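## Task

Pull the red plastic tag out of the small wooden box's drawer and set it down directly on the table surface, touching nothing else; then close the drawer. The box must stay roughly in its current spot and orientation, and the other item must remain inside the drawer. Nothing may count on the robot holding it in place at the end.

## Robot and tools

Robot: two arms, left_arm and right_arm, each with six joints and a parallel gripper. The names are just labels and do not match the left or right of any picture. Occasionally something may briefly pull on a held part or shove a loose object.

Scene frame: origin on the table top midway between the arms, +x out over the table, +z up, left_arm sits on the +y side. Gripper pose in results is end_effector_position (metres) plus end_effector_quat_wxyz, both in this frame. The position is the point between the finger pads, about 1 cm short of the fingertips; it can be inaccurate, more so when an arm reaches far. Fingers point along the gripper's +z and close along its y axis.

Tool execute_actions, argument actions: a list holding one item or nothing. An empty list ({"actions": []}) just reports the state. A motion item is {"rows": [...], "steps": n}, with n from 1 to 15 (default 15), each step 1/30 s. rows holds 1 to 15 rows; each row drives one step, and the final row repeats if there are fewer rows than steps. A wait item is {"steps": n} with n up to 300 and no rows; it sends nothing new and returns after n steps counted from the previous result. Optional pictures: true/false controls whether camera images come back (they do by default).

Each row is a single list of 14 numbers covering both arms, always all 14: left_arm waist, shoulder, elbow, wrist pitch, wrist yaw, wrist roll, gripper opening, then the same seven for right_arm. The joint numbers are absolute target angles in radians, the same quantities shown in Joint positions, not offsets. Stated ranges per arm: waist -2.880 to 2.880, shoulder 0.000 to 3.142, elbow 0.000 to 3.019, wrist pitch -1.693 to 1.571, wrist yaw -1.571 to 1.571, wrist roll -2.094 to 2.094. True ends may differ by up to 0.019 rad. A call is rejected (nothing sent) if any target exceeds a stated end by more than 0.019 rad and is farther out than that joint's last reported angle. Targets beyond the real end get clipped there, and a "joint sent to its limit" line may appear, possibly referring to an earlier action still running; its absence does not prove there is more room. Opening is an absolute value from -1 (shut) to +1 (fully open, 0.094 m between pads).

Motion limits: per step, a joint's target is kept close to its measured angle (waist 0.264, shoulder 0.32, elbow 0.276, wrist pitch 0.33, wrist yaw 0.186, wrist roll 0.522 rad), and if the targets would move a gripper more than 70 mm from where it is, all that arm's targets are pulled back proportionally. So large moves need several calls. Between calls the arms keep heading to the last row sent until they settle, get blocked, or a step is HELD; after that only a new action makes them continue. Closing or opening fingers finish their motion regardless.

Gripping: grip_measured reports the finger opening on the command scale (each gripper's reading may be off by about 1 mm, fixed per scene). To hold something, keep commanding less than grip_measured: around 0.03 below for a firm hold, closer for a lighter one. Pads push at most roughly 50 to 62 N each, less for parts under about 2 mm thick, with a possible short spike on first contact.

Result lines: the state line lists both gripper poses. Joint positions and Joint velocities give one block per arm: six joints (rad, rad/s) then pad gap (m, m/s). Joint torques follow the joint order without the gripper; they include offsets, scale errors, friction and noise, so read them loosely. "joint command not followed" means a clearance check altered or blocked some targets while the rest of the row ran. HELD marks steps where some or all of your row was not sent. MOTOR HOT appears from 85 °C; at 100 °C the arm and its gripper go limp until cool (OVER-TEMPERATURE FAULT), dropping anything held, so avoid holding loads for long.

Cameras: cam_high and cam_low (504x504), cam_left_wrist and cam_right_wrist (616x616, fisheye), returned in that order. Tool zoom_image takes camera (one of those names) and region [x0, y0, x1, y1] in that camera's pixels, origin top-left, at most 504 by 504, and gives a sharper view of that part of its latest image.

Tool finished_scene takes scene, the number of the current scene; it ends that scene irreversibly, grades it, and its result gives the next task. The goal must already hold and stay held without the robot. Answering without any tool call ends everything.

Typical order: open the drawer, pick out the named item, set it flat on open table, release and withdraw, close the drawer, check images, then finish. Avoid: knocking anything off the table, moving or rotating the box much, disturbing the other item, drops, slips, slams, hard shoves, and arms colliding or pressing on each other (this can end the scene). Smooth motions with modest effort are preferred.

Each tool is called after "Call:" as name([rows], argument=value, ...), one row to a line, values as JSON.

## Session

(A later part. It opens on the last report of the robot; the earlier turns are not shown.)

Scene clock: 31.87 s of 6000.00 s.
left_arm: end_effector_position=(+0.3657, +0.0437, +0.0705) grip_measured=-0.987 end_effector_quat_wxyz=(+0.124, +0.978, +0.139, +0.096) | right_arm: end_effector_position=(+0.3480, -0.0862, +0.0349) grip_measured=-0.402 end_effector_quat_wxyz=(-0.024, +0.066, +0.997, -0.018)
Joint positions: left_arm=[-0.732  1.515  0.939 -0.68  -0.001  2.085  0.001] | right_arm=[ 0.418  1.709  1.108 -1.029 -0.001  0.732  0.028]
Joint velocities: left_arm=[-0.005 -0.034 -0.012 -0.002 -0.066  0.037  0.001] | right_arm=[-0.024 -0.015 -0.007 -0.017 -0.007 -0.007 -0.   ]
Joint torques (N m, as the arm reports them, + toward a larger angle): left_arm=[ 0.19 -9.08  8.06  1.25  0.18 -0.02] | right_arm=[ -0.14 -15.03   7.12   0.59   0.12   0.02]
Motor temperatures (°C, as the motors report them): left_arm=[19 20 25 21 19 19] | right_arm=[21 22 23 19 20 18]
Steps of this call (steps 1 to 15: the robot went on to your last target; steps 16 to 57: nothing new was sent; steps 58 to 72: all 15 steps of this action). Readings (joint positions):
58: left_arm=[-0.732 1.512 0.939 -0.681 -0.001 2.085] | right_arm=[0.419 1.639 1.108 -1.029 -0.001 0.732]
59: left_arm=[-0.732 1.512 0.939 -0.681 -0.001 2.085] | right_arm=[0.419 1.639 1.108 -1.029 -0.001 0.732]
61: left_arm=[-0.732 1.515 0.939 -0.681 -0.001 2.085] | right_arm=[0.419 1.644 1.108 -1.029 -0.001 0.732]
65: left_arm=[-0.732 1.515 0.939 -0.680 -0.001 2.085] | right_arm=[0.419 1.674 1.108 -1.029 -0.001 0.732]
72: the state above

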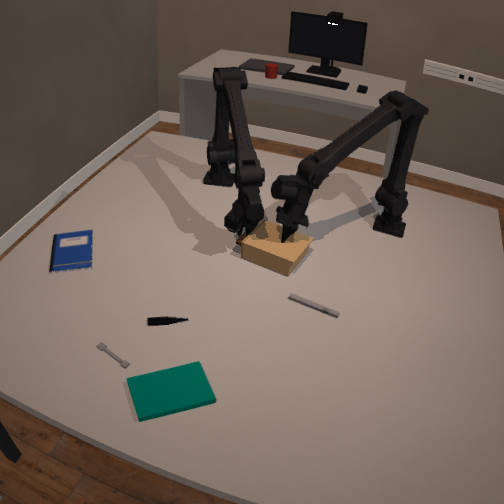

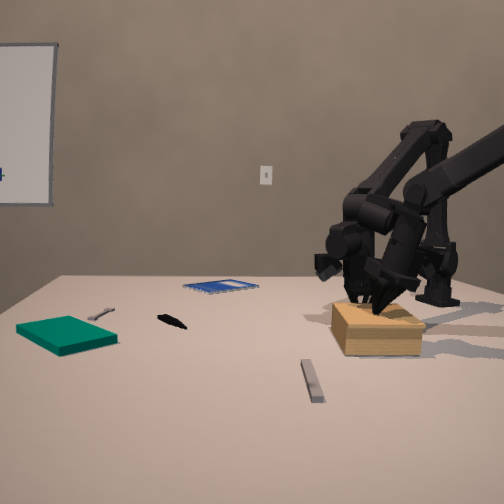

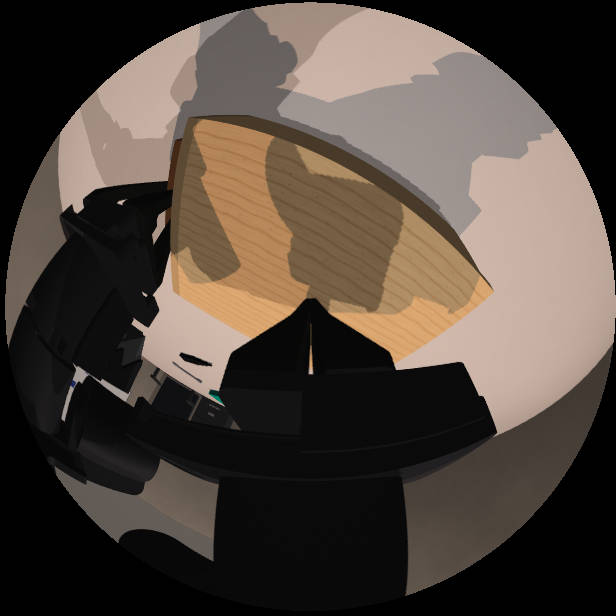

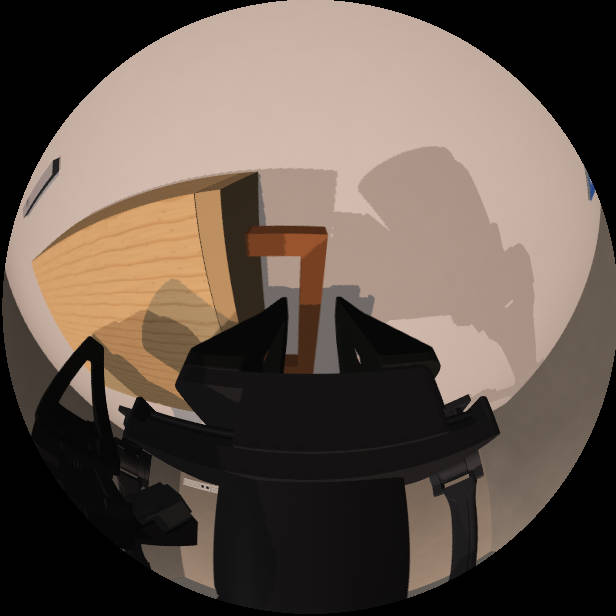

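Call:
execute_actions([
  {"rows":[[-0.73,1.55,0.965,-0.667,0.0,2.085,-1,0.412,1.72,1.114,-1.03,0.0,0.73,-0.45],[-0.73,1.56,0.965,-0.667,0.0,2.085,-1,0.412,1.73,1.114,-1.03,0.0,0.73,-0.5],[-0.73,1.57,0.965,-0.667,0.0,2.085,-1,0.412,1.73,1.114,-1.03,0.0,0.73,-0.55],[-0.73,1.57,0.965,-0.667,0.0,2.085,-1,0.412,1.73,1.114,-1.03,0.0,0.73,-0.55],[-0.73,1.57,0.965,-0.667,0.0,2.085,-1,0.412,1.73,1.114,-1.03,0.0,0.73,-0.55],[-0.73,1.57,0.965,-0.667,0.0,2.085,-1,0.405,1.72,1.108,-1.025,0.0,0.72,-0.55],[-0.73,1.57,0.965,-0.667,0.0,2.085,-1,0.397,1.71,1.10,-1.02,0.0,0.71,-0.55],[-0.73,1.57,0.965,-0.667,0.0,2.085,-1,0.389,1.702,1.092,-1.015,0.0,0.70,-0.55],[-0.73,1.57,0.965,-0.667,0.0,2.085,-1,0.38,1.696,1.084,-1.01,0.0,0.69,-0.55],[-0.73,1.57,0.965,-0.667,0.0,2.085,-1,0.372,1.69,1.076,-1.008,0.0,0.685,-0.55],[-0.73,1.57,0.965,-0.667,0.0,2.085,-1,0.363,1.684,1.068,-1.006,0.0,0.675,-0.55],[-0.73,1.57,0.965,-0.667,0.0,2.085,-1,0.355,1.678,1.06,-1.004,0.0,0.665,-0.55]],"steps":15},
])

Scene clock: 35.23 s of 6000.00 s.
left_arm: end_effector_position=(+0.3708, +0.0365, +0.0696) grip_measured=-0.987 end_effector_quat_wxyz=(+0.131, +0.977, +0.138, +0.096) | right_arm: end_effector_position=(+0.3509, -0.1034, +0.0300) grip_measured=-0.548 end_effector_quat_wxyz=(-0.026, +0.066, +0.997, -0.012)
Joint positions: left_arm=[-0.733  1.532  0.953 -0.665  0.006  2.085  0.001] | right_arm=[ 0.377  1.7    1.08  -1.008 -0.011  0.691  0.021]
Joint velocities: left_arm=[-0.005  0.024  0.017  0.027  0.051 -0.007 -0.001] | right_arm=[-0.122 -0.044 -0.071  0.007 -0.051 -0.11   0.002]
Joint torques (N m, as the arm reports them, + toward a larger angle): left_arm=[ 0.13 -8.76  6.87  0.61 -0.19 -0.03] | right_arm=[ -1.04 -15.67   5.28   0.6    0.47  -0.14]
Motor temperatures (°C, as the motors report them): left_arm=[19 20 25 21 19 19] | right_arm=[21 22 23 19 20 18]
Steps of this call (steps 1 to 15: the robot went on to your last target; steps 16 to 86: nothing new was sent; steps 87 to 101: all 15 steps of this action). Readings (joint positions):
87: left_arm=[-0.732 1.516 0.939 -0.680 -0.001 2.085] | right_arm=[0.418 1.709 1.108 -1.029 -0.001 0.732]
88: left_arm=[-0.732 1.517 0.939 -0.680 -0.001 2.085] | right_arm=[0.418 1.710 1.108 -1.029 -0.001 0.732]
90: left_arm=[-0.732 1.519 0.941 -0.680 -0.001 2.085] | right_arm=[0.418 1.711 1.108 -1.029 -0.001 0.732]
94: left_arm=[-0.732 1.524 0.946 -0.680 -0.001 2.085] | right_arm=[0.414 1.712 1.106 -1.029 -0.001 0.725]
101: the state above

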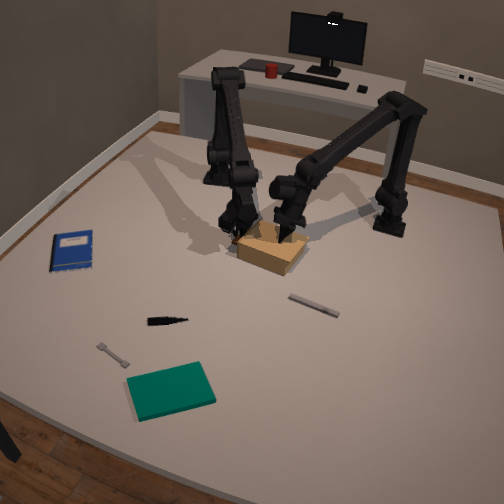

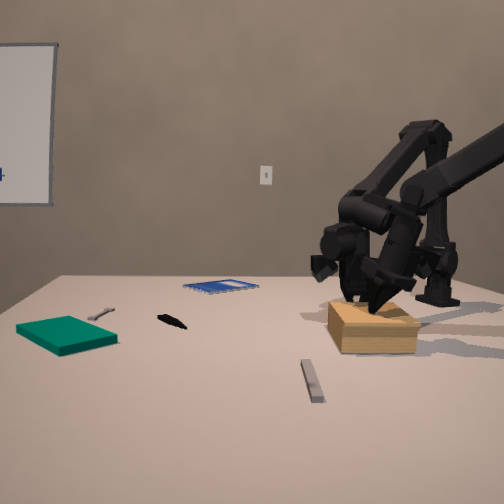

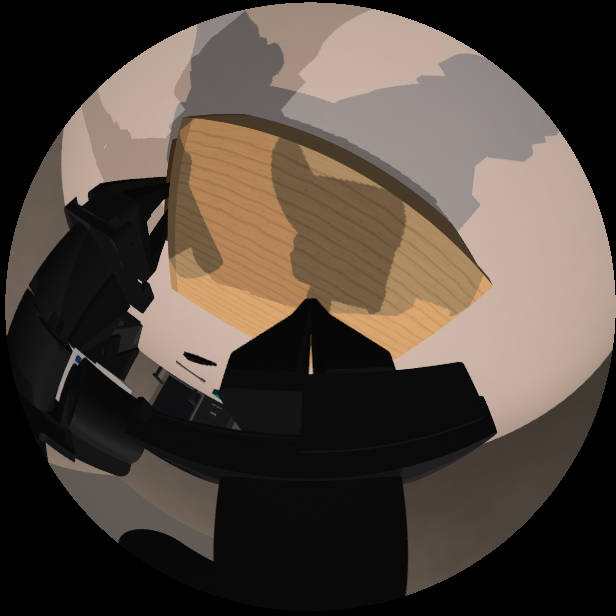

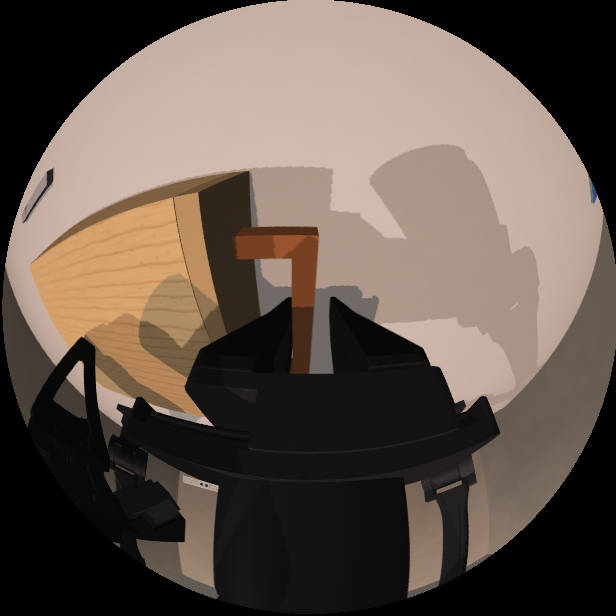

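Call:
execute_actions([
  {"rows":[[-0.73,1.52,0.965,-0.667,0.0,2.085,-1,0.385,1.70,1.09,-1.01,0.0,0.70,-0.55]],"steps":10},
])

Scene clock: 36.27 s of 6000.00 s.
left_arm: end_effector_position=(+0.3720, +0.0359, +0.0714) grip_measured=-0.987 end_effector_quat_wxyz=(+0.132, +0.976, +0.138, +0.099) | right_arm: end_effector_position=(+0.3504, -0.1043, +0.0300) grip_measured=-0.548 end_effector_quat_wxyz=(-0.024, +0.064, +0.998, -0.016)
Joint positions: left_arm=[-0.733  1.53   0.955 -0.663  0.004  2.085  0.001] | right_arm=[ 0.379  1.698  1.077 -1.008 -0.003  0.69   0.021]
Joint velocities: left_arm=[-0.015 -0.005 -0.017 -0.002 -0.11   0.007  0.001] | right_arm=[ 0.005 -0.005 -0.012  0.022 -0.007  0.007 -0.   ]
Joint torques (N m, as the arm reports them, + toward a larger angle): left_arm=[  0.42 -11.86   6.97   0.55  -0.06  -0.03] | right_arm=[  1.13 -14.38   7.51   0.39   0.18   0.1 ]
Motor temperatures (°C, as the motors report them): left_arm=[19 20 25 21 19 19] | right_arm=[21 22 23 19 20 18]
Steps of this call (steps 1 to 21: the robot went on to your last target; steps 22 to 31: all 10 steps of this action). Readings (joint positions):
22: left_arm=[-0.733 1.532 0.955 -0.663 0.006 2.085] | right_arm=[0.372 1.698 1.077 -1.008 -0.011 0.680]
23: left_arm=[-0.733 1.530 0.955 -0.663 0.006 2.085] | right_arm=[0.374 1.698 1.077 -1.008 -0.007 0.683]
25: left_arm=[-0.733 1.530 0.955 -0.663 0.004 2.085] | right_arm=[0.378 1.698 1.077 -1.008 -0.003 0.686]
29: left_arm=[-0.733 1.530 0.955 -0.663 0.004 2.085] | right_arm=[0.379 1.698 1.077 -1.008 -0.003 0.689]
31: the state above

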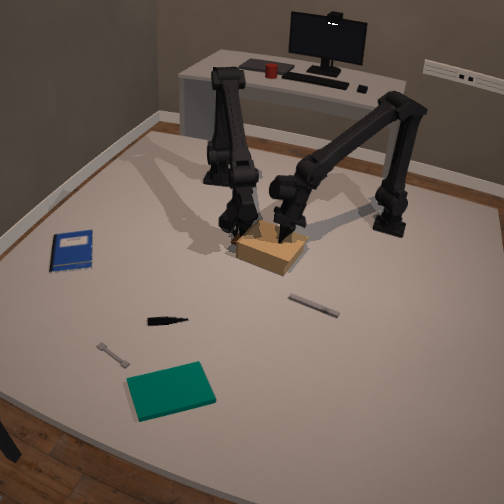

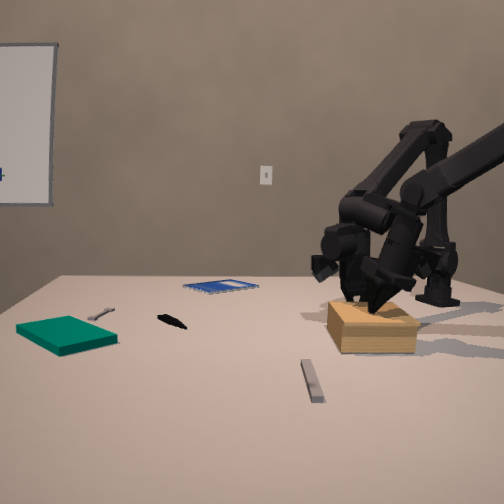

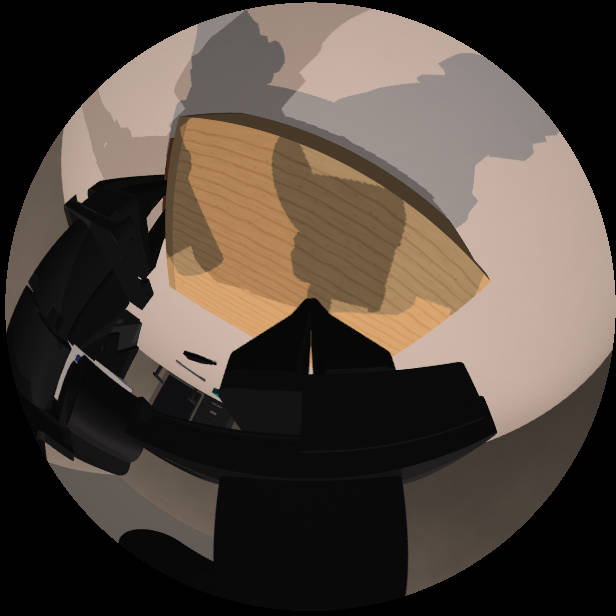

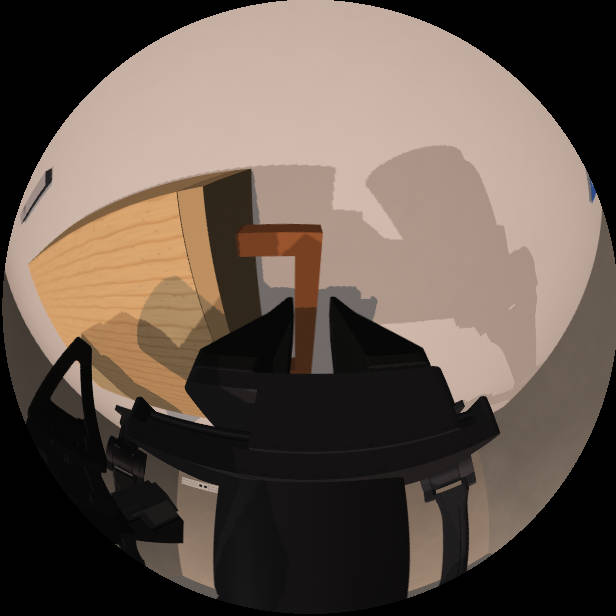

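Call:
execute_actions([
  {"rows":[[-0.73,1.54,0.95,-0.675,0.0,2.085,-1,0.385,1.70,1.09,-1.01,0.0,0.70,-0.55],[-0.73,1.56,0.935,-0.685,0.0,2.085,-1,0.385,1.70,1.09,-1.01,0.0,0.70,-0.55],[-0.73,1.58,0.92,-0.695,0.0,2.085,-1,0.385,1.70,1.09,-1.01,0.0,0.70,-0.55],[-0.73,1.60,0.905,-0.705,0.0,2.085,-1,0.385,1.70,1.09,-1.01,0.0,0.70,-0.55],[-0.73,1.62,0.89,-0.715,0.0,2.085,-1,0.385,1.70,1.09,-1.01,0.0,0.70,-0.55],[-0.73,1.64,0.875,-0.725,0.0,2.085,-1,0.385,1.70,1.09,-1.01,0.0,0.70,-0.55],[-0.73,1.64,0.875,-0.725,0.0,2.085,-1,0.385,1.70,1.09,-1.01,0.0,0.70,-0.55],[-0.73,1.64,0.875,-0.725,0.0,2.085,-1,0.375,1.695,1.08,-1.01,0.0,0.69,-0.55],[-0.73,1.64,0.875,-0.725,0.0,2.085,-1,0.365,1.69,1.07,-1.01,0.0,0.68,-0.55],[-0.73,1.64,0.875,-0.725,0.0,2.085,-1,0.355,1.684,1.06,-1.01,0.0,0.67,-0.55],[-0.73,1.64,0.875,-0.725,0.0,2.085,-1,0.345,1.676,1.05,-1.01,0.0,0.66,-0.55],[-0.73,1.64,0.875,-0.725,0.0,2.085,-1,0.335,1.668,1.04,-1.01,0.0,0.65,-0.55]],"steps":15},
])

Scene clock: 39.40 s of 6000.00 s.
left_arm: end_effector_position=(+0.3685, +0.0370, +0.0671) grip_measured=-0.988 end_effector_quat_wxyz=(+0.129, +0.978, +0.137, +0.092) | right_arm: end_effector_position=(+0.3491, -0.1084, +0.0291) grip_measured=-0.548 end_effector_quat_wxyz=(-0.028, +0.062, +0.998, -0.009)
Joint positions: left_arm=[-0.734  1.535  0.951 -0.668  0.01   2.085  0.001] | right_arm=[ 0.367  1.692  1.066 -1.003 -0.017  0.674  0.021]
Joint velocities: left_arm=[-0.024 -0.015  0.017 -0.007 -0.037  0.022  0.002] | right_arm=[-0.015 -0.024 -0.022  0.012 -0.022 -0.139  0.001]
Joint torques (N m, as the arm reports them, + toward a larger angle): left_arm=[ 0.32 -4.45  2.01 -1.17 -0.36 -0.02] | right_arm=[ -1.98 -16.6    4.8   -0.07   0.69  -0.14]
Motor temperatures (°C, as the motors report them): left_arm=[19 20 25 21 19 19] | right_arm=[21 22 23 19 20 18]
Steps of this call (steps 1 to 15: the robot went on to your last target; steps 16 to 79: nothing new was sent; steps 80 to 94: all 15 steps of this action). Readings (joint positions):
80: left_arm=[-0.733 1.530 0.954 -0.663 0.004 2.085] | right_arm=[0.379 1.698 1.077 -1.008 -0.003 0.692]
81: left_arm=[-0.733 1.531 0.952 -0.664 0.004 2.085] | right_arm=[0.379 1.698 1.077 -1.008 -0.003 0.692]
83: left_arm=[-0.733 1.533 0.951 -0.666 0.004 2.085] | right_arm=[0.379 1.698 1.077 -1.008 -0.003 0.692]
87: left_arm=[-0.733 1.535 0.951 -0.668 0.004 2.085] | right_arm=[0.379 1.698 1.077 -1.008 -0.003 0.692]
94: the state above

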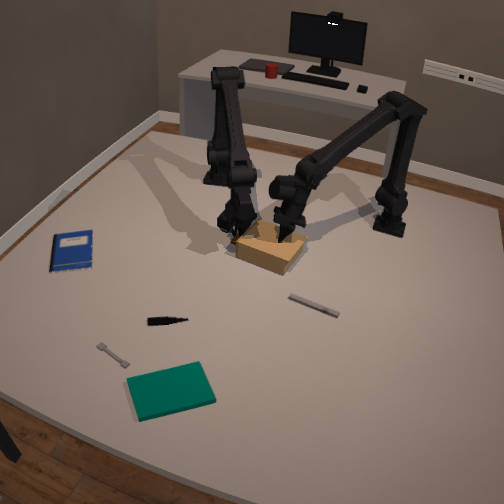

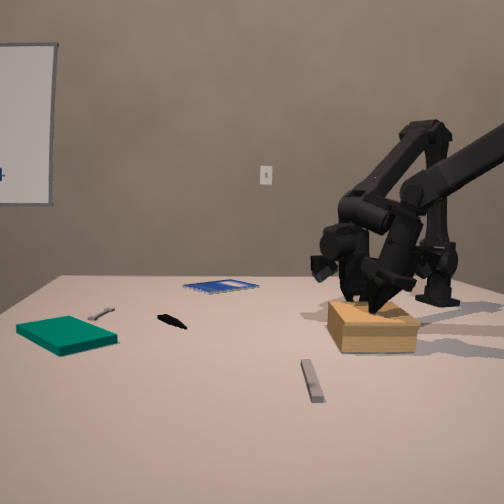

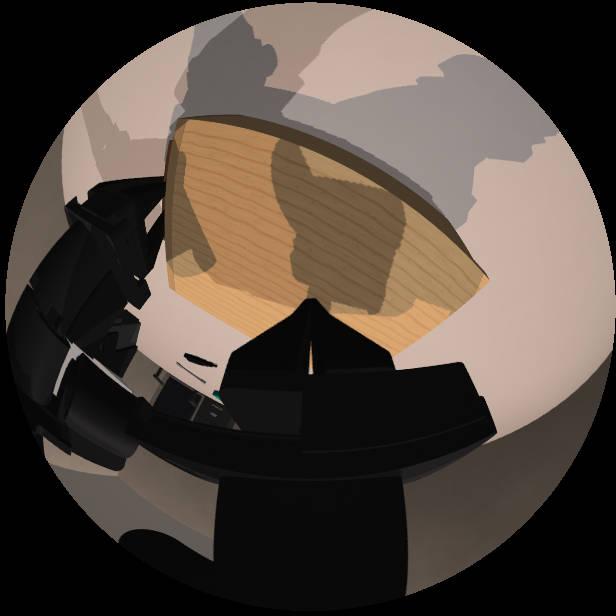

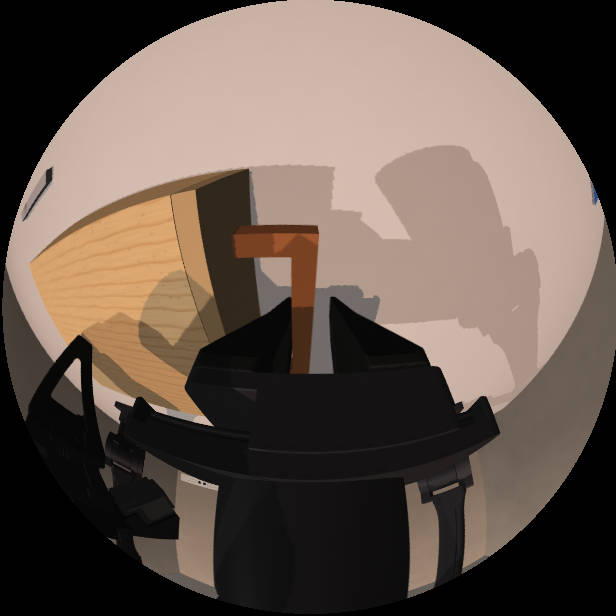

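Call:
execute_actions([
  {"rows":[[-0.73,1.66,0.86,-0.74,-0.01,2.085,-1,0.335,1.668,1.04,-1.01,0.0,0.65,-0.55],[-0.73,1.68,0.845,-0.75,-0.01,2.085,-1,0.335,1.668,1.04,-1.01,0.0,0.65,-0.55],[-0.73,1.70,0.83,-0.76,-0.01,2.085,-1,0.335,1.668,1.04,-1.01,0.005,0.65,-0.55],[-0.73,1.70,0.83,-0.76,-0.01,2.085,-1,0.33,1.664,1.035,-1.012,0.01,0.65,-0.55],[-0.73,1.70,0.83,-0.76,-0.01,2.085,-1,0.325,1.66,1.03,-1.014,0.01,0.65,-0.55],[-0.73,1.70,0.83,-0.76,-0.01,2.085,-1,0.32,1.656,1.025,-1.016,0.015,0.65,-0.55],[-0.73,1.70,0.83,-0.76,-0.01,2.085,-1,0.315,1.652,1.02,-1.018,0.015,0.65,-0.55],[-0.73,1.70,0.83,-0.76,-0.01,2.085,-1,0.31,1.648,1.015,-1.02,0.02,0.65,-0.55],[-0.73,1.70,0.83,-0.76,-0.01,2.085,-1,0.305,1.644,1.01,-1.02,0.02,0.65,-0.55],[-0.73,1.70,0.83,-0.76,-0.01,2.085,-1,0.30,1.64,1.005,-1.02,0.02,0.64,-0.55]],"steps":15},
])

Scene clock: 41.60 s of 6000.00 s.
left_arm: end_effector_position=(+0.3643, +0.0322, +0.0671) grip_measured=-0.988 end_effector_quat_wxyz=(+0.131, +0.979, +0.131, +0.089) | right_arm: end_effector_position=(+0.3436, -0.1313, +0.0292) grip_measured=-0.548 end_effector_quat_wxyz=(-0.029, +0.071, +0.997, -0.017)
Joint positions: left_arm=[-0.745  1.536  0.952 -0.668  0.017  2.085  0.001] | right_arm=[ 0.332  1.661  1.024 -1.001 -0.004  0.656  0.021]
Joint velocities: left_arm=[-0.015  0.005 -0.012 -0.002 -0.007 -0.11   0.001] | right_arm=[-0.024 -0.005 -0.032  0.002  0.007 -0.066 -0.001]
Joint torques (N m, as the arm reports them, + toward a larger angle): left_arm=[ 0.6  -4.72  1.98 -1.2  -0.6  -0.02] | right_arm=[ -2.07 -14.95   4.91  -0.42   0.98  -0.05]
Motor temperatures (°C, as the motors report them): left_arm=[19 19 25 21 19 19] | right_arm=[21 22 23 19 20 18]
Steps of this call (steps 1 to 15: the robot went on to your last target; steps 16 to 51: nothing new was sent; steps 52 to 66: all 15 steps of this action). Readings (joint positions):
52: left_arm=[-0.734 1.535 0.951 -0.668 0.010 2.085] | right_arm=[0.367 1.691 1.065 -1.002 -0.017 0.665]
53: left_arm=[-0.734 1.535 0.951 -0.668 0.010 2.085] | right_arm=[0.367 1.691 1.065 -1.002 -0.017 0.665]
55: left_arm=[-0.734 1.535 0.951 -0.668 0.010 2.085] | right_arm=[0.367 1.691 1.065 -1.002 -0.016 0.665]
59: left_arm=[-0.740 1.536 0.951 -0.668 0.017 2.085] | right_arm=[0.363 1.683 1.054 -1.001 -0.011 0.665]
66: the state above

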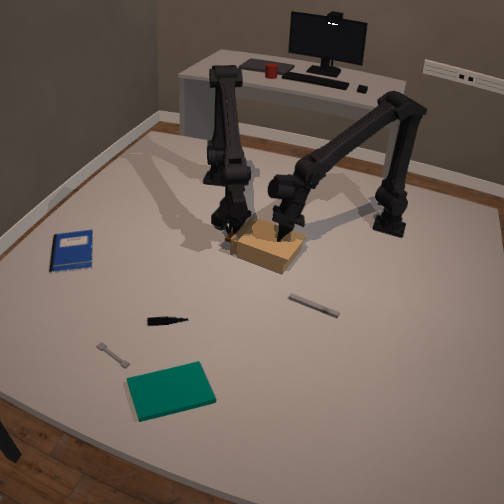

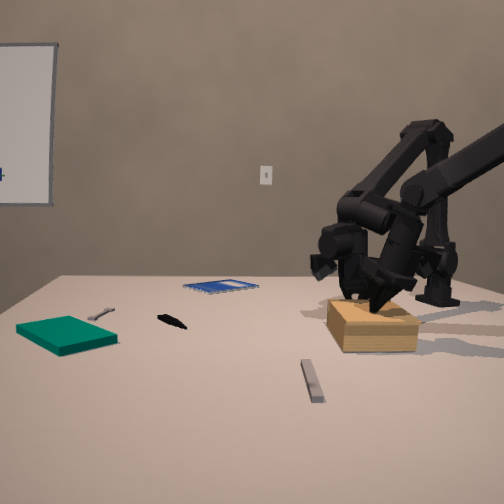

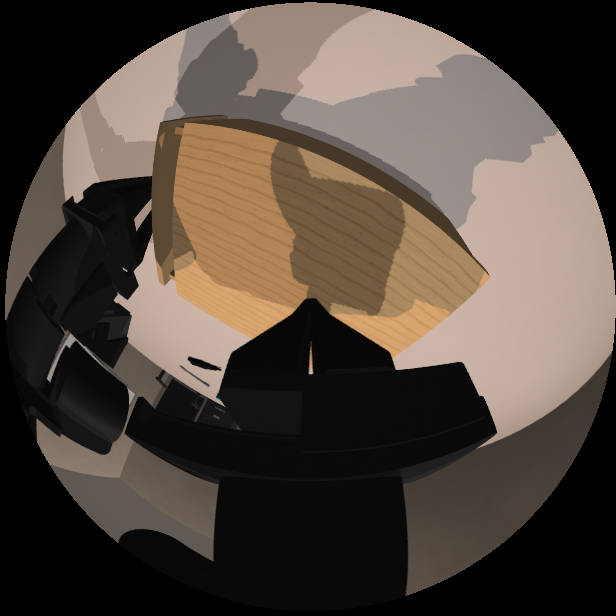

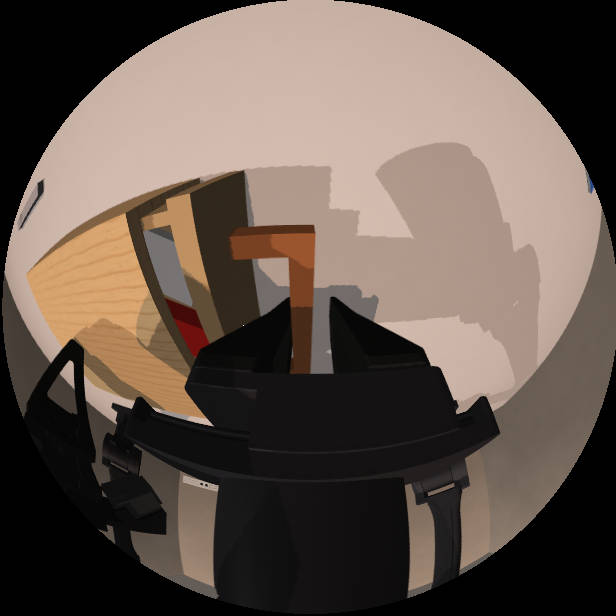

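Call:
execute_actions([
  {"rows":[[-0.72,1.70,0.83,-0.76,-0.02,2.085,-1,0.295,1.637,1.001,-1.02,0.02,0.64,-0.55],[-0.71,1.70,0.83,-0.76,-0.02,2.085,-1,0.29,1.634,0.997,-1.02,0.02,0.635,-0.55],[-0.71,1.70,0.83,-0.76,-0.02,2.085,-1,0.285,1.631,0.993,-1.02,0.02,0.63,-0.55],[-0.71,1.70,0.83,-0.76,-0.02,2.085,-1,0.28,1.628,0.989,-1.018,0.02,0.625,-0.55],[-0.71,1.70,0.83,-0.76,-0.02,2.085,-1,0.275,1.625,0.985,-1.017,0.02,0.62,-0.55],[-0.71,1.70,0.83,-0.76,-0.02,2.085,-1,0.27,1.622,0.981,-1.016,0.02,0.615,-0.55],[-0.71,1.70,0.83,-0.76,-0.02,2.085,-1,0.265,1.619,0.977,-1.015,0.02,0.61,-0.55],[-0.71,1.70,0.83,-0.76,-0.02,2.085,-1,0.26,1.616,0.973,-1.014,0.02,0.605,-0.55],[-0.71,1.70,0.83,-0.76,-0.02,2.085,-1,0.255,1.613,0.969,-1.013,0.02,0.6,-0.55],[-0.71,1.70,0.83,-0.76,-0.02,2.085,-1,0.25,1.61,0.965,-1.012,0.02,0.595,-0.55],[-0.71,1.70,0.83,-0.76,-0.02,2.085,-1,0.245,1.607,0.961,-1.011,0.02,0.59,-0.55],[-0.71,1.70,0.83,-0.76,-0.02,2.085,-1,0.24,1.604,0.957,-1.01,0.02,0.585,-0.55],[-0.71,1.70,0.83,-0.76,-0.02,2.085,-1,0.235,1.601,0.953,-1.009,0.02,0.58,-0.55],[-0.71,1.70,0.83,-0.76,-0.02,2.085,-1,0.23,1.598,0.949,-1.008,0.02,0.575,-0.55],[-0.71,1.70,0.83,-0.76,-0.02,2.085,-1,0.225,1.595,0.945,-1.007,0.02,0.57,-0.55]],"steps":15},
])

Scene clock: 45.00 s of 6000.00 s.
left_arm: end_effector_position=(+0.3643, +0.0322, +0.0671) grip_measured=-0.988 end_effector_quat_wxyz=(+0.131, +0.979, +0.131, +0.089) | right_arm: end_effector_position=(+0.3385, -0.1662, +0.0293) grip_measured=-0.548 end_effector_quat_wxyz=(-0.035, +0.078, +0.996, -0.020)
Joint positions: left_arm=[-0.745  1.536  0.952 -0.668  0.017  2.085  0.001] | right_arm=[ 0.263  1.621  0.972 -1.001 -0.001  0.601  0.021]
Joint velocities: left_arm=[ 0.005  0.005 -0.017 -0.002 -0.037 -0.007 -0.001] | right_arm=[-0.161 -0.093 -0.115  0.012  0.007 -0.242 -0.   ]
Joint torques (N m, as the arm reports them, + toward a larger angle): left_arm=[ 1.85 -4.51  2.08 -1.12 -0.85 -0.02] | right_arm=[ -2.36 -15.1    4.93   0.09   0.82  -0.07]
Motor temperatures (°C, as the motors report them): left_arm=[19 19 24 21 20 19] | right_arm=[21 22 22 19 20 18]
Steps of this call (steps 1 to 15: the robot went on to your last target; steps 16 to 87: nothing new was sent; steps 88 to 102: all 15 steps of this action). Readings (joint positions):
88: left_arm=[-0.745 1.536 0.952 -0.668 0.017 2.085] | right_arm=[0.332 1.660 1.024 -1.001 -0.004 0.652]
89: left_arm=[-0.745 1.536 0.952 -0.668 0.017 2.085] | right_arm=[0.332 1.660 1.023 -1.001 -0.004 0.651]
91: left_arm=[-0.745 1.536 0.952 -0.668 0.017 2.085] | right_arm=[0.329 1.658 1.020 -1.001 -0.003 0.648]
95: left_arm=[-0.745 1.536 0.952 -0.668 0.017 2.085] | right_arm=[0.307 1.646 1.004 -1.001 -0.003 0.634]
102: the state above

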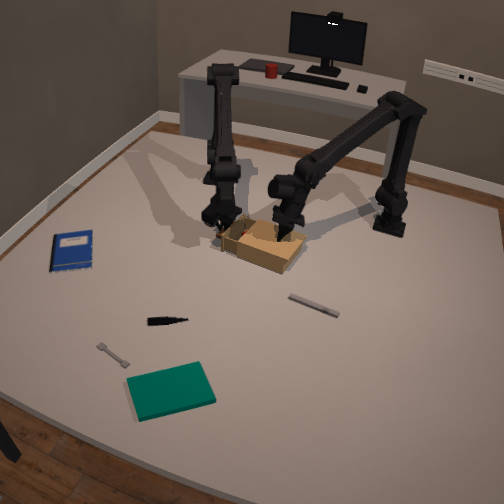

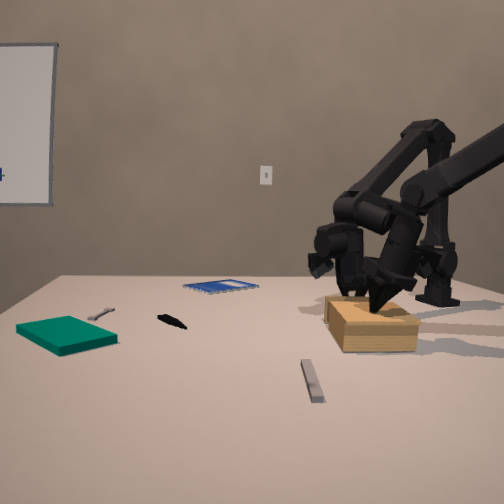

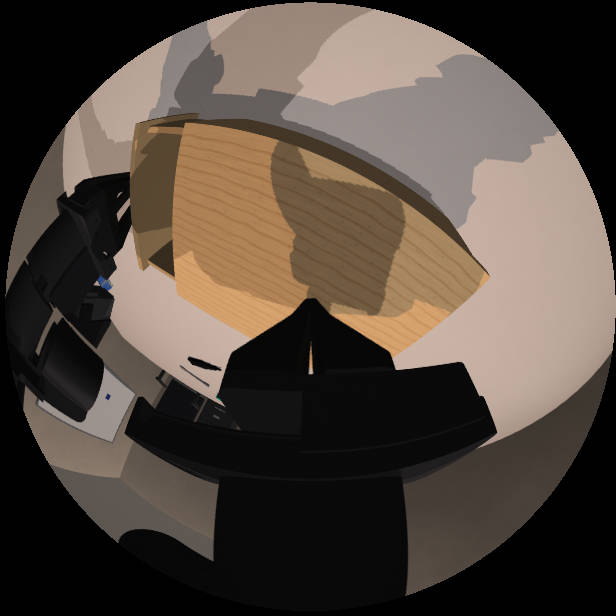

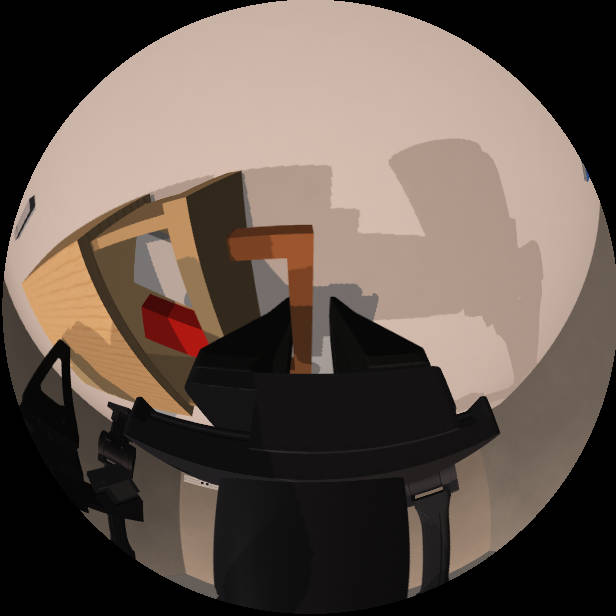

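Continue.

Call:
execute_actions([
  {"rows":[[-0.71,1.70,0.83,-0.76,-0.02,2.085,-1,0.22,1.592,0.941,-1.005,0.02,0.565,-0.55],[-0.71,1.70,0.83,-0.76,-0.02,2.085,-1,0.215,1.589,0.937,-1.003,0.02,0.56,-0.55],[-0.71,1.70,0.83,-0.76,-0.02,2.085,-1,0.21,1.586,0.933,-1.001,0.02,0.555,-0.55],[-0.71,1.70,0.83,-0.76,-0.02,2.085,-1,0.205,1.583,0.929,-0.999,0.02,0.55,-0.55],[-0.71,1.70,0.83,-0.76,-0.02,2.085,-1,0.2,1.58,0.925,-0.997,0.02,0.545,-0.55],[-0.71,1.70,0.83,-0.76,-0.02,2.085,-1,0.195,1.577,0.921,-0.995,0.02,0.54,-0.55],[-0.71,1.70,0.83,-0.76,-0.02,2.085,-1,0.19,1.574,0.917,-0.993,0.02,0.535,-0.55],[-0.71,1.70,0.83,-0.76,-0.02,2.085,-1,0.185,1.571,0.913,-0.991,0.02,0.53,-0.55],[-0.71,1.70,0.83,-0.76,-0.02,2.085,-1,0.18,1.568,0.909,-0.989,0.02,0.525,-0.55],[-0.71,1.70,0.83,-0.76,-0.02,2.085,-1,0.175,1.565,0.905,-0.987,0.02,0.52,-0.55],[-0.71,1.70,0.83,-0.76,-0.02,2.085,-1,0.17,1.562,0.901,-0.985,0.02,0.515,-0.55]],"steps":15},
])

Scene clock: 47.30 s of 6000.00 s.
left_arm: end_effector_position=(+0.3643, +0.0322, +0.0671) grip_measured=-0.988 end_effector_quat_wxyz=(+0.131, +0.979, +0.131, +0.089) | right_arm: end_effector_position=(+0.3337, -0.2003, +0.0279) grip_measured=-0.548 end_effector_quat_wxyz=(-0.035, +0.081, +0.996, -0.019)
Joint positions: left_arm=[-0.745  1.536  0.952 -0.668  0.017  2.085  0.001] | right_arm=[ 0.189  1.582  0.918 -0.985  0.004  0.533  0.021]
Joint velocities: left_arm=[ 0.005 -0.005 -0.012 -0.012  0.007 -0.037 -0.001] | right_arm=[-0.024 -0.005 -0.022 -0.002 -0.037 -0.022  0.001]
Joint torques (N m, as the arm reports them, + toward a larger angle): left_arm=[ 1.97 -4.7   2.06 -1.19 -0.85 -0.02] | right_arm=[ -0.69 -13.87   5.06   0.27   0.69  -0.05]
Motor temperatures (°C, as the motors report them): left_arm=[19 19 24 21 20 19] | right_arm=[21 22 22 19 20 18]
Steps of this call (steps 1 to 30: the robot went on to your last target; steps 31 to 54: nothing new was sent; steps 55 to 69: all 15 steps of this action). Readings (joint positions):
55: left_arm=[-0.745 1.536 0.952 -0.668 0.017 2.085] | right_arm=[0.249 1.615 0.963 -1.001 0.001 0.580]
56: left_arm=[-0.745 1.536 0.952 -0.668 0.017 2.085] | right_arm=[0.248 1.615 0.962 -1.001 0.001 0.579]
58: left_arm=[-0.745 1.536 0.952 -0.668 0.017 2.085] | right_arm=[0.245 1.611 0.958 -0.998 0.001 0.574]
62: left_arm=[-0.745 1.536 0.952 -0.668 0.017 2.085] | right_arm=[0.225 1.599 0.942 -0.992 0.002 0.559]
69: the state above

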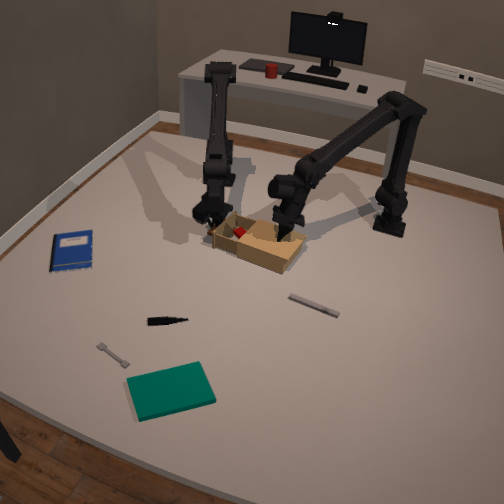

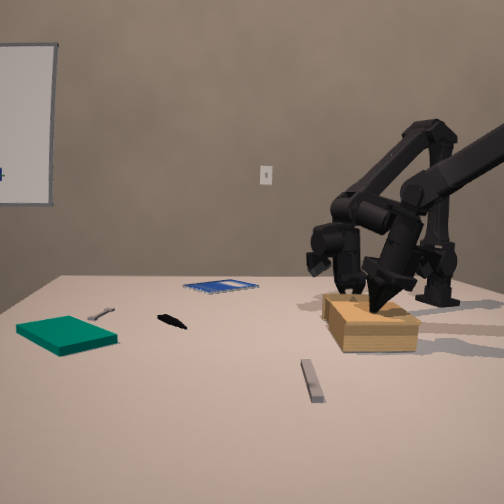

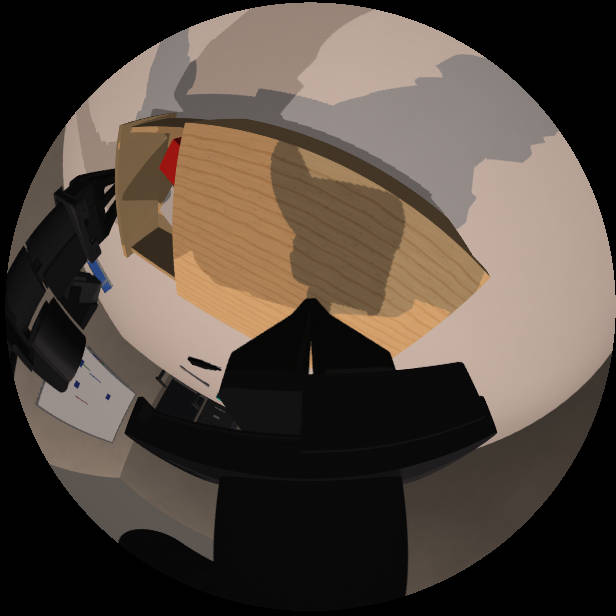

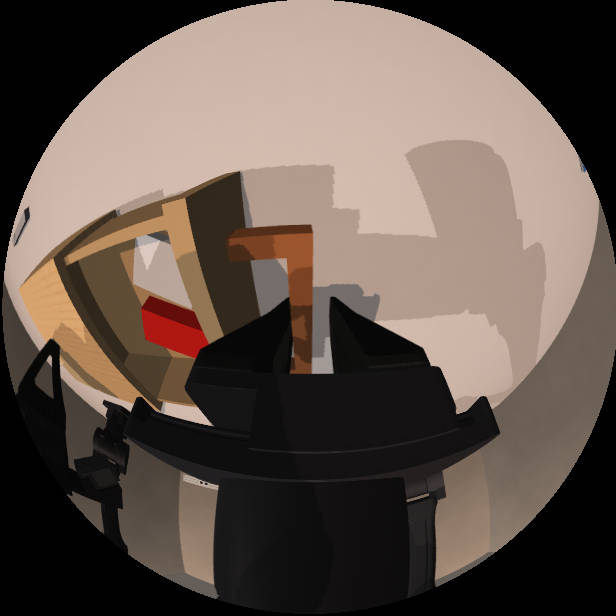

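Call:
execute_actions([
  {"rows":[[-0.74,1.70,0.83,-0.76,0,2.085,-1,0.195,1.575,0.92,-0.99,0.0,0.53,-0.45],[-0.74,1.70,0.83,-0.76,0,2.085,-1,0.205,1.57,0.93,-0.99,0.0,0.53,-0.4],[-0.74,1.70,0.83,-0.76,0,2.085,-1,0.205,1.56,0.94,-1.0,0.0,0.53,-0.4],[-0.74,1.70,0.83,-0.76,0,2.085,-1,0.205,1.545,0.95,-1.01,0.0,0.53,-0.4],[-0.74,1.70,0.83,-0.76,0,2.085,-1,0.205,1.53,0.95,-1.02,0.0,0.53,-0.4],[-0.74,1.70,0.83,-0.76,0,2.085,-1,0.205,1.51,0.95,-1.035,0.0,0.53,-0.4],[-0.74,1.70,0.83,-0.76,0,2.085,-1,0.205,1.49,0.95,-1.05,0.0,0.53,-0.4],[-0.74,1.70,0.83,-0.76,0,2.085,-1,0.205,1.47,0.95,-1.065,0.0,0.53,-0.4],[-0.74,1.70,0.83,-0.76,0,2.085,-1,0.205,1.45,0.95,-1.08,0.0,0.53,-0.4],[-0.74,1.70,0.83,-0.76,0,2.085,-1,0.205,1.43,0.96,-1.1,0.0,0.53,-0.4],[-0.74,1.70,0.83,-0.76,0,2.085,-1,0.205,1.41,0.97,-1.12,0.0,0.53,-0.4],[-0.74,1.70,0.83,-0.76,0,2.085,-1,0.205,1.39,0.98,-1.14,0.0,0.53,-0.4],[-0.74,1.70,0.83,-0.76,0,2.085,-1,0.205,1.375,0.99,-1.16,0.0,0.53,-0.4]],"steps":15},
], pictures=false)

Call:
execute_actions([
  {"rows":[[-0.74,1.66,0.86,-0.74,0,2.085,-1,0.21,1.375,1.01,-1.175,0.0,0.55,-0.4],[-0.74,1.66,0.86,-0.74,0,2.085,-1,0.22,1.375,1.03,-1.19,0.0,0.57,-0.3],[-0.74,1.66,0.86,-0.74,0,2.085,-1,0.24,1.375,1.05,-1.205,0.0,0.59,-0.2],[-0.74,1.62,0.89,-0.72,0,2.085,-1,0.26,1.375,1.07,-1.22,0.0,0.61,-0.1],[-0.74,1.62,0.89,-0.72,0,2.085,-1,0.28,1.375,1.085,-1.235,0.0,0.63,0],[-0.74,1.62,0.89,-0.72,0,2.085,-1,0.30,1.375,1.085,-1.235,0.0,0.65,0],[-0.74,1.58,0.92,-0.70,0,2.085,-1,0.32,1.375,1.085,-1.235,0.0,0.67,0],[-0.74,1.58,0.92,-0.70,0,2.085,-1,0.34,1.375,1.085,-1.235,0.0,0.69,0],[-0.74,1.58,0.92,-0.70,0,2.085,-1,0.357,1.375,1.085,-1.235,0.0,0.7,0]],"steps":15},
])

Scene clock: 51.30 s of 6000.00 s.
left_arm: end_effector_position=(+0.3642, +0.0321, +0.0671) grip_measured=-0.988 end_effector_quat_wxyz=(+0.131, +0.979, +0.131, +0.089) | right_arm: end_effector_position=(+0.3149, -0.2032, +0.0990) grip_measured=-0.402 end_effector_quat_wxyz=(-0.011, +0.072, +0.997, -0.007)
Joint positions: left_arm=[-0.745  1.536  0.952 -0.668  0.017  2.085  0.001] | right_arm=[ 0.199  1.393  0.93  -1.134  0.002  0.526  0.028]
Joint velocities: left_arm=[-0.015 -0.005 -0.007 -0.007 -0.022  0.022 -0.   ] | right_arm=[ 0.005 -0.503  0.164 -0.222 -0.022  0.022  0.001]
Joint torques (N m, as the arm reports them, + toward a larger angle): left_arm=[ 0.51 -4.45  2.04 -1.18 -0.32 -0.03] | right_arm=[ 1.11 -9.16 10.94 -0.09  0.01  0.09]
Motor temperatures (°C, as the motors report them): left_arm=[19 19 24 21 20 19] | right_arm=[21 22 22 19 20 18]
Steps of this call (steps 1 to 15: the robot went on to your last target; steps 16 to 90: nothing new was sent; then 0.50 s passed at rest; steps 91 to 105: all 15 steps of this action). Readings (joint positions):
91: left_arm=[-0.745 1.536 0.952 -0.668 0.017 2.085] | right_arm=[0.189 1.582 0.918 -0.985 0.003 0.526]
92: left_arm=[-0.745 1.536 0.952 -0.668 0.017 2.085] | right_arm=[0.189 1.582 0.918 -0.985 0.003 0.526]
94: left_arm=[-0.745 1.536 0.952 -0.668 0.017 2.085] | right_arm=[0.193 1.581 0.918 -0.987 0.003 0.526]
98: left_arm=[-0.745 1.536 0.952 -0.668 0.017 2.085] | right_arm=[0.199 1.549 0.918 -1.024 0.002 0.526]
105: the state above

Scene clock: 51.80 s of 6000.00 s.
left_arm: end_effector_position=(+0.3650, +0.0317, +0.0685) grip_measured=-0.988 end_effector_quat_wxyz=(+0.132, +0.978, +0.131, +0.091) | right_arm: end_effector_position=(+0.3070, -0.1357, +0.1465) grip_measured=-0.002 end_effector_quat_wxyz=(+0.010, +0.060, +0.998, +0.007)
Joint positions: left_arm=[-0.745  1.535  0.954 -0.668  0.015  2.085  0.001] | right_arm=[ 0.371  1.37   1.043 -1.22  -0.     0.675  0.047]
Joint velocities: left_arm=[-0.015 -0.005 -0.022  0.007 -0.022 -0.007 -0.001] | right_arm=[-0.054 -0.005 -0.012 -0.007 -0.007  0.037  0.   ]
Joint torques (N m, as the arm reports them, + toward a larger angle): left_arm=[ 0.45 -7.75  4.16 -0.45 -0.62 -0.02] | right_arm=[ -0.11 -10.11  10.79  -0.09   0.08   0.12]
Motor temperatures (°C, as the motors report them): left_arm=[19 19 24 21 20 19] | right_arm=[21 22 22 19 20 18]
Steps of this call (steps 1 to 15: all 15 steps of this action). Readings (joint positions):
1: left_arm=[-0.745 1.536 0.952 -0.668 0.017 2.085] | right_arm=[0.200 1.379 0.938 -1.143 0.002 0.529]
2: left_arm=[-0.745 1.536 0.952 -0.668 0.017 2.085] | right_arm=[0.201 1.372 0.949 -1.154 0.002 0.535]
4: left_arm=[-0.745 1.536 0.952 -0.668 0.016 2.085] | right_arm=[0.212 1.370 0.981 -1.180 0.002 0.554]
8: left_arm=[-0.745 1.535 0.954 -0.668 0.015 2.085] | right_arm=[0.285 1.370 1.035 -1.213 0.002 0.613]
15: the state above

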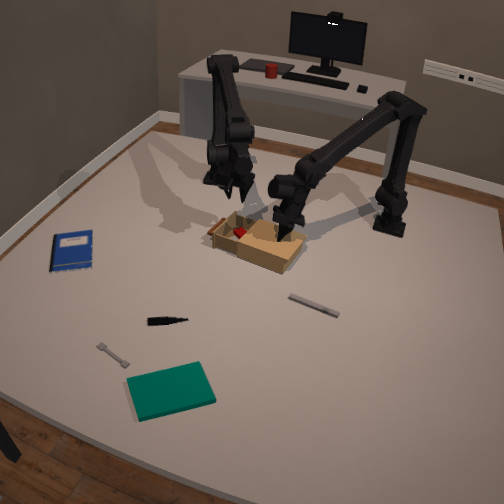

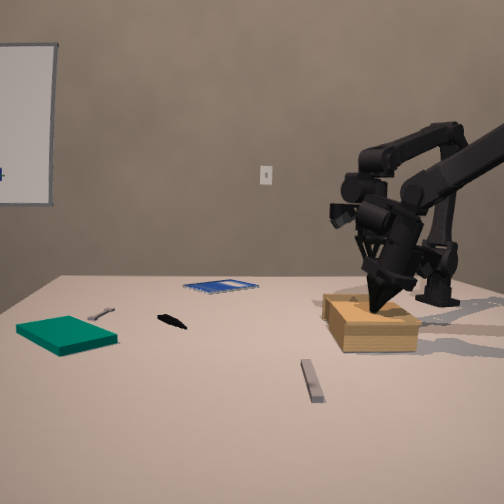

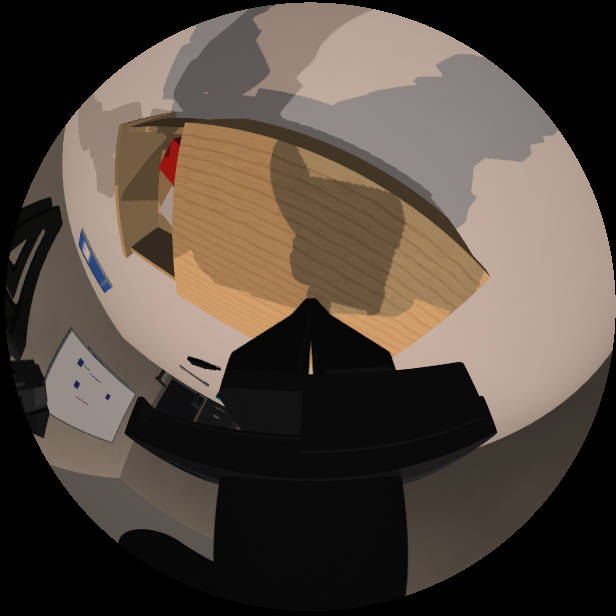

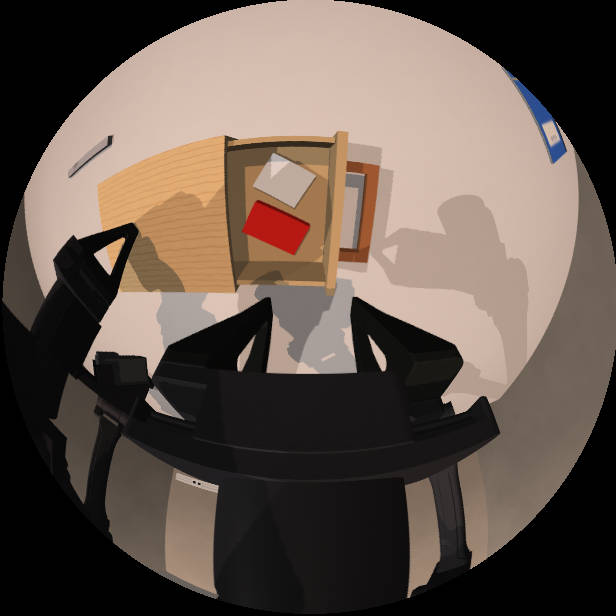

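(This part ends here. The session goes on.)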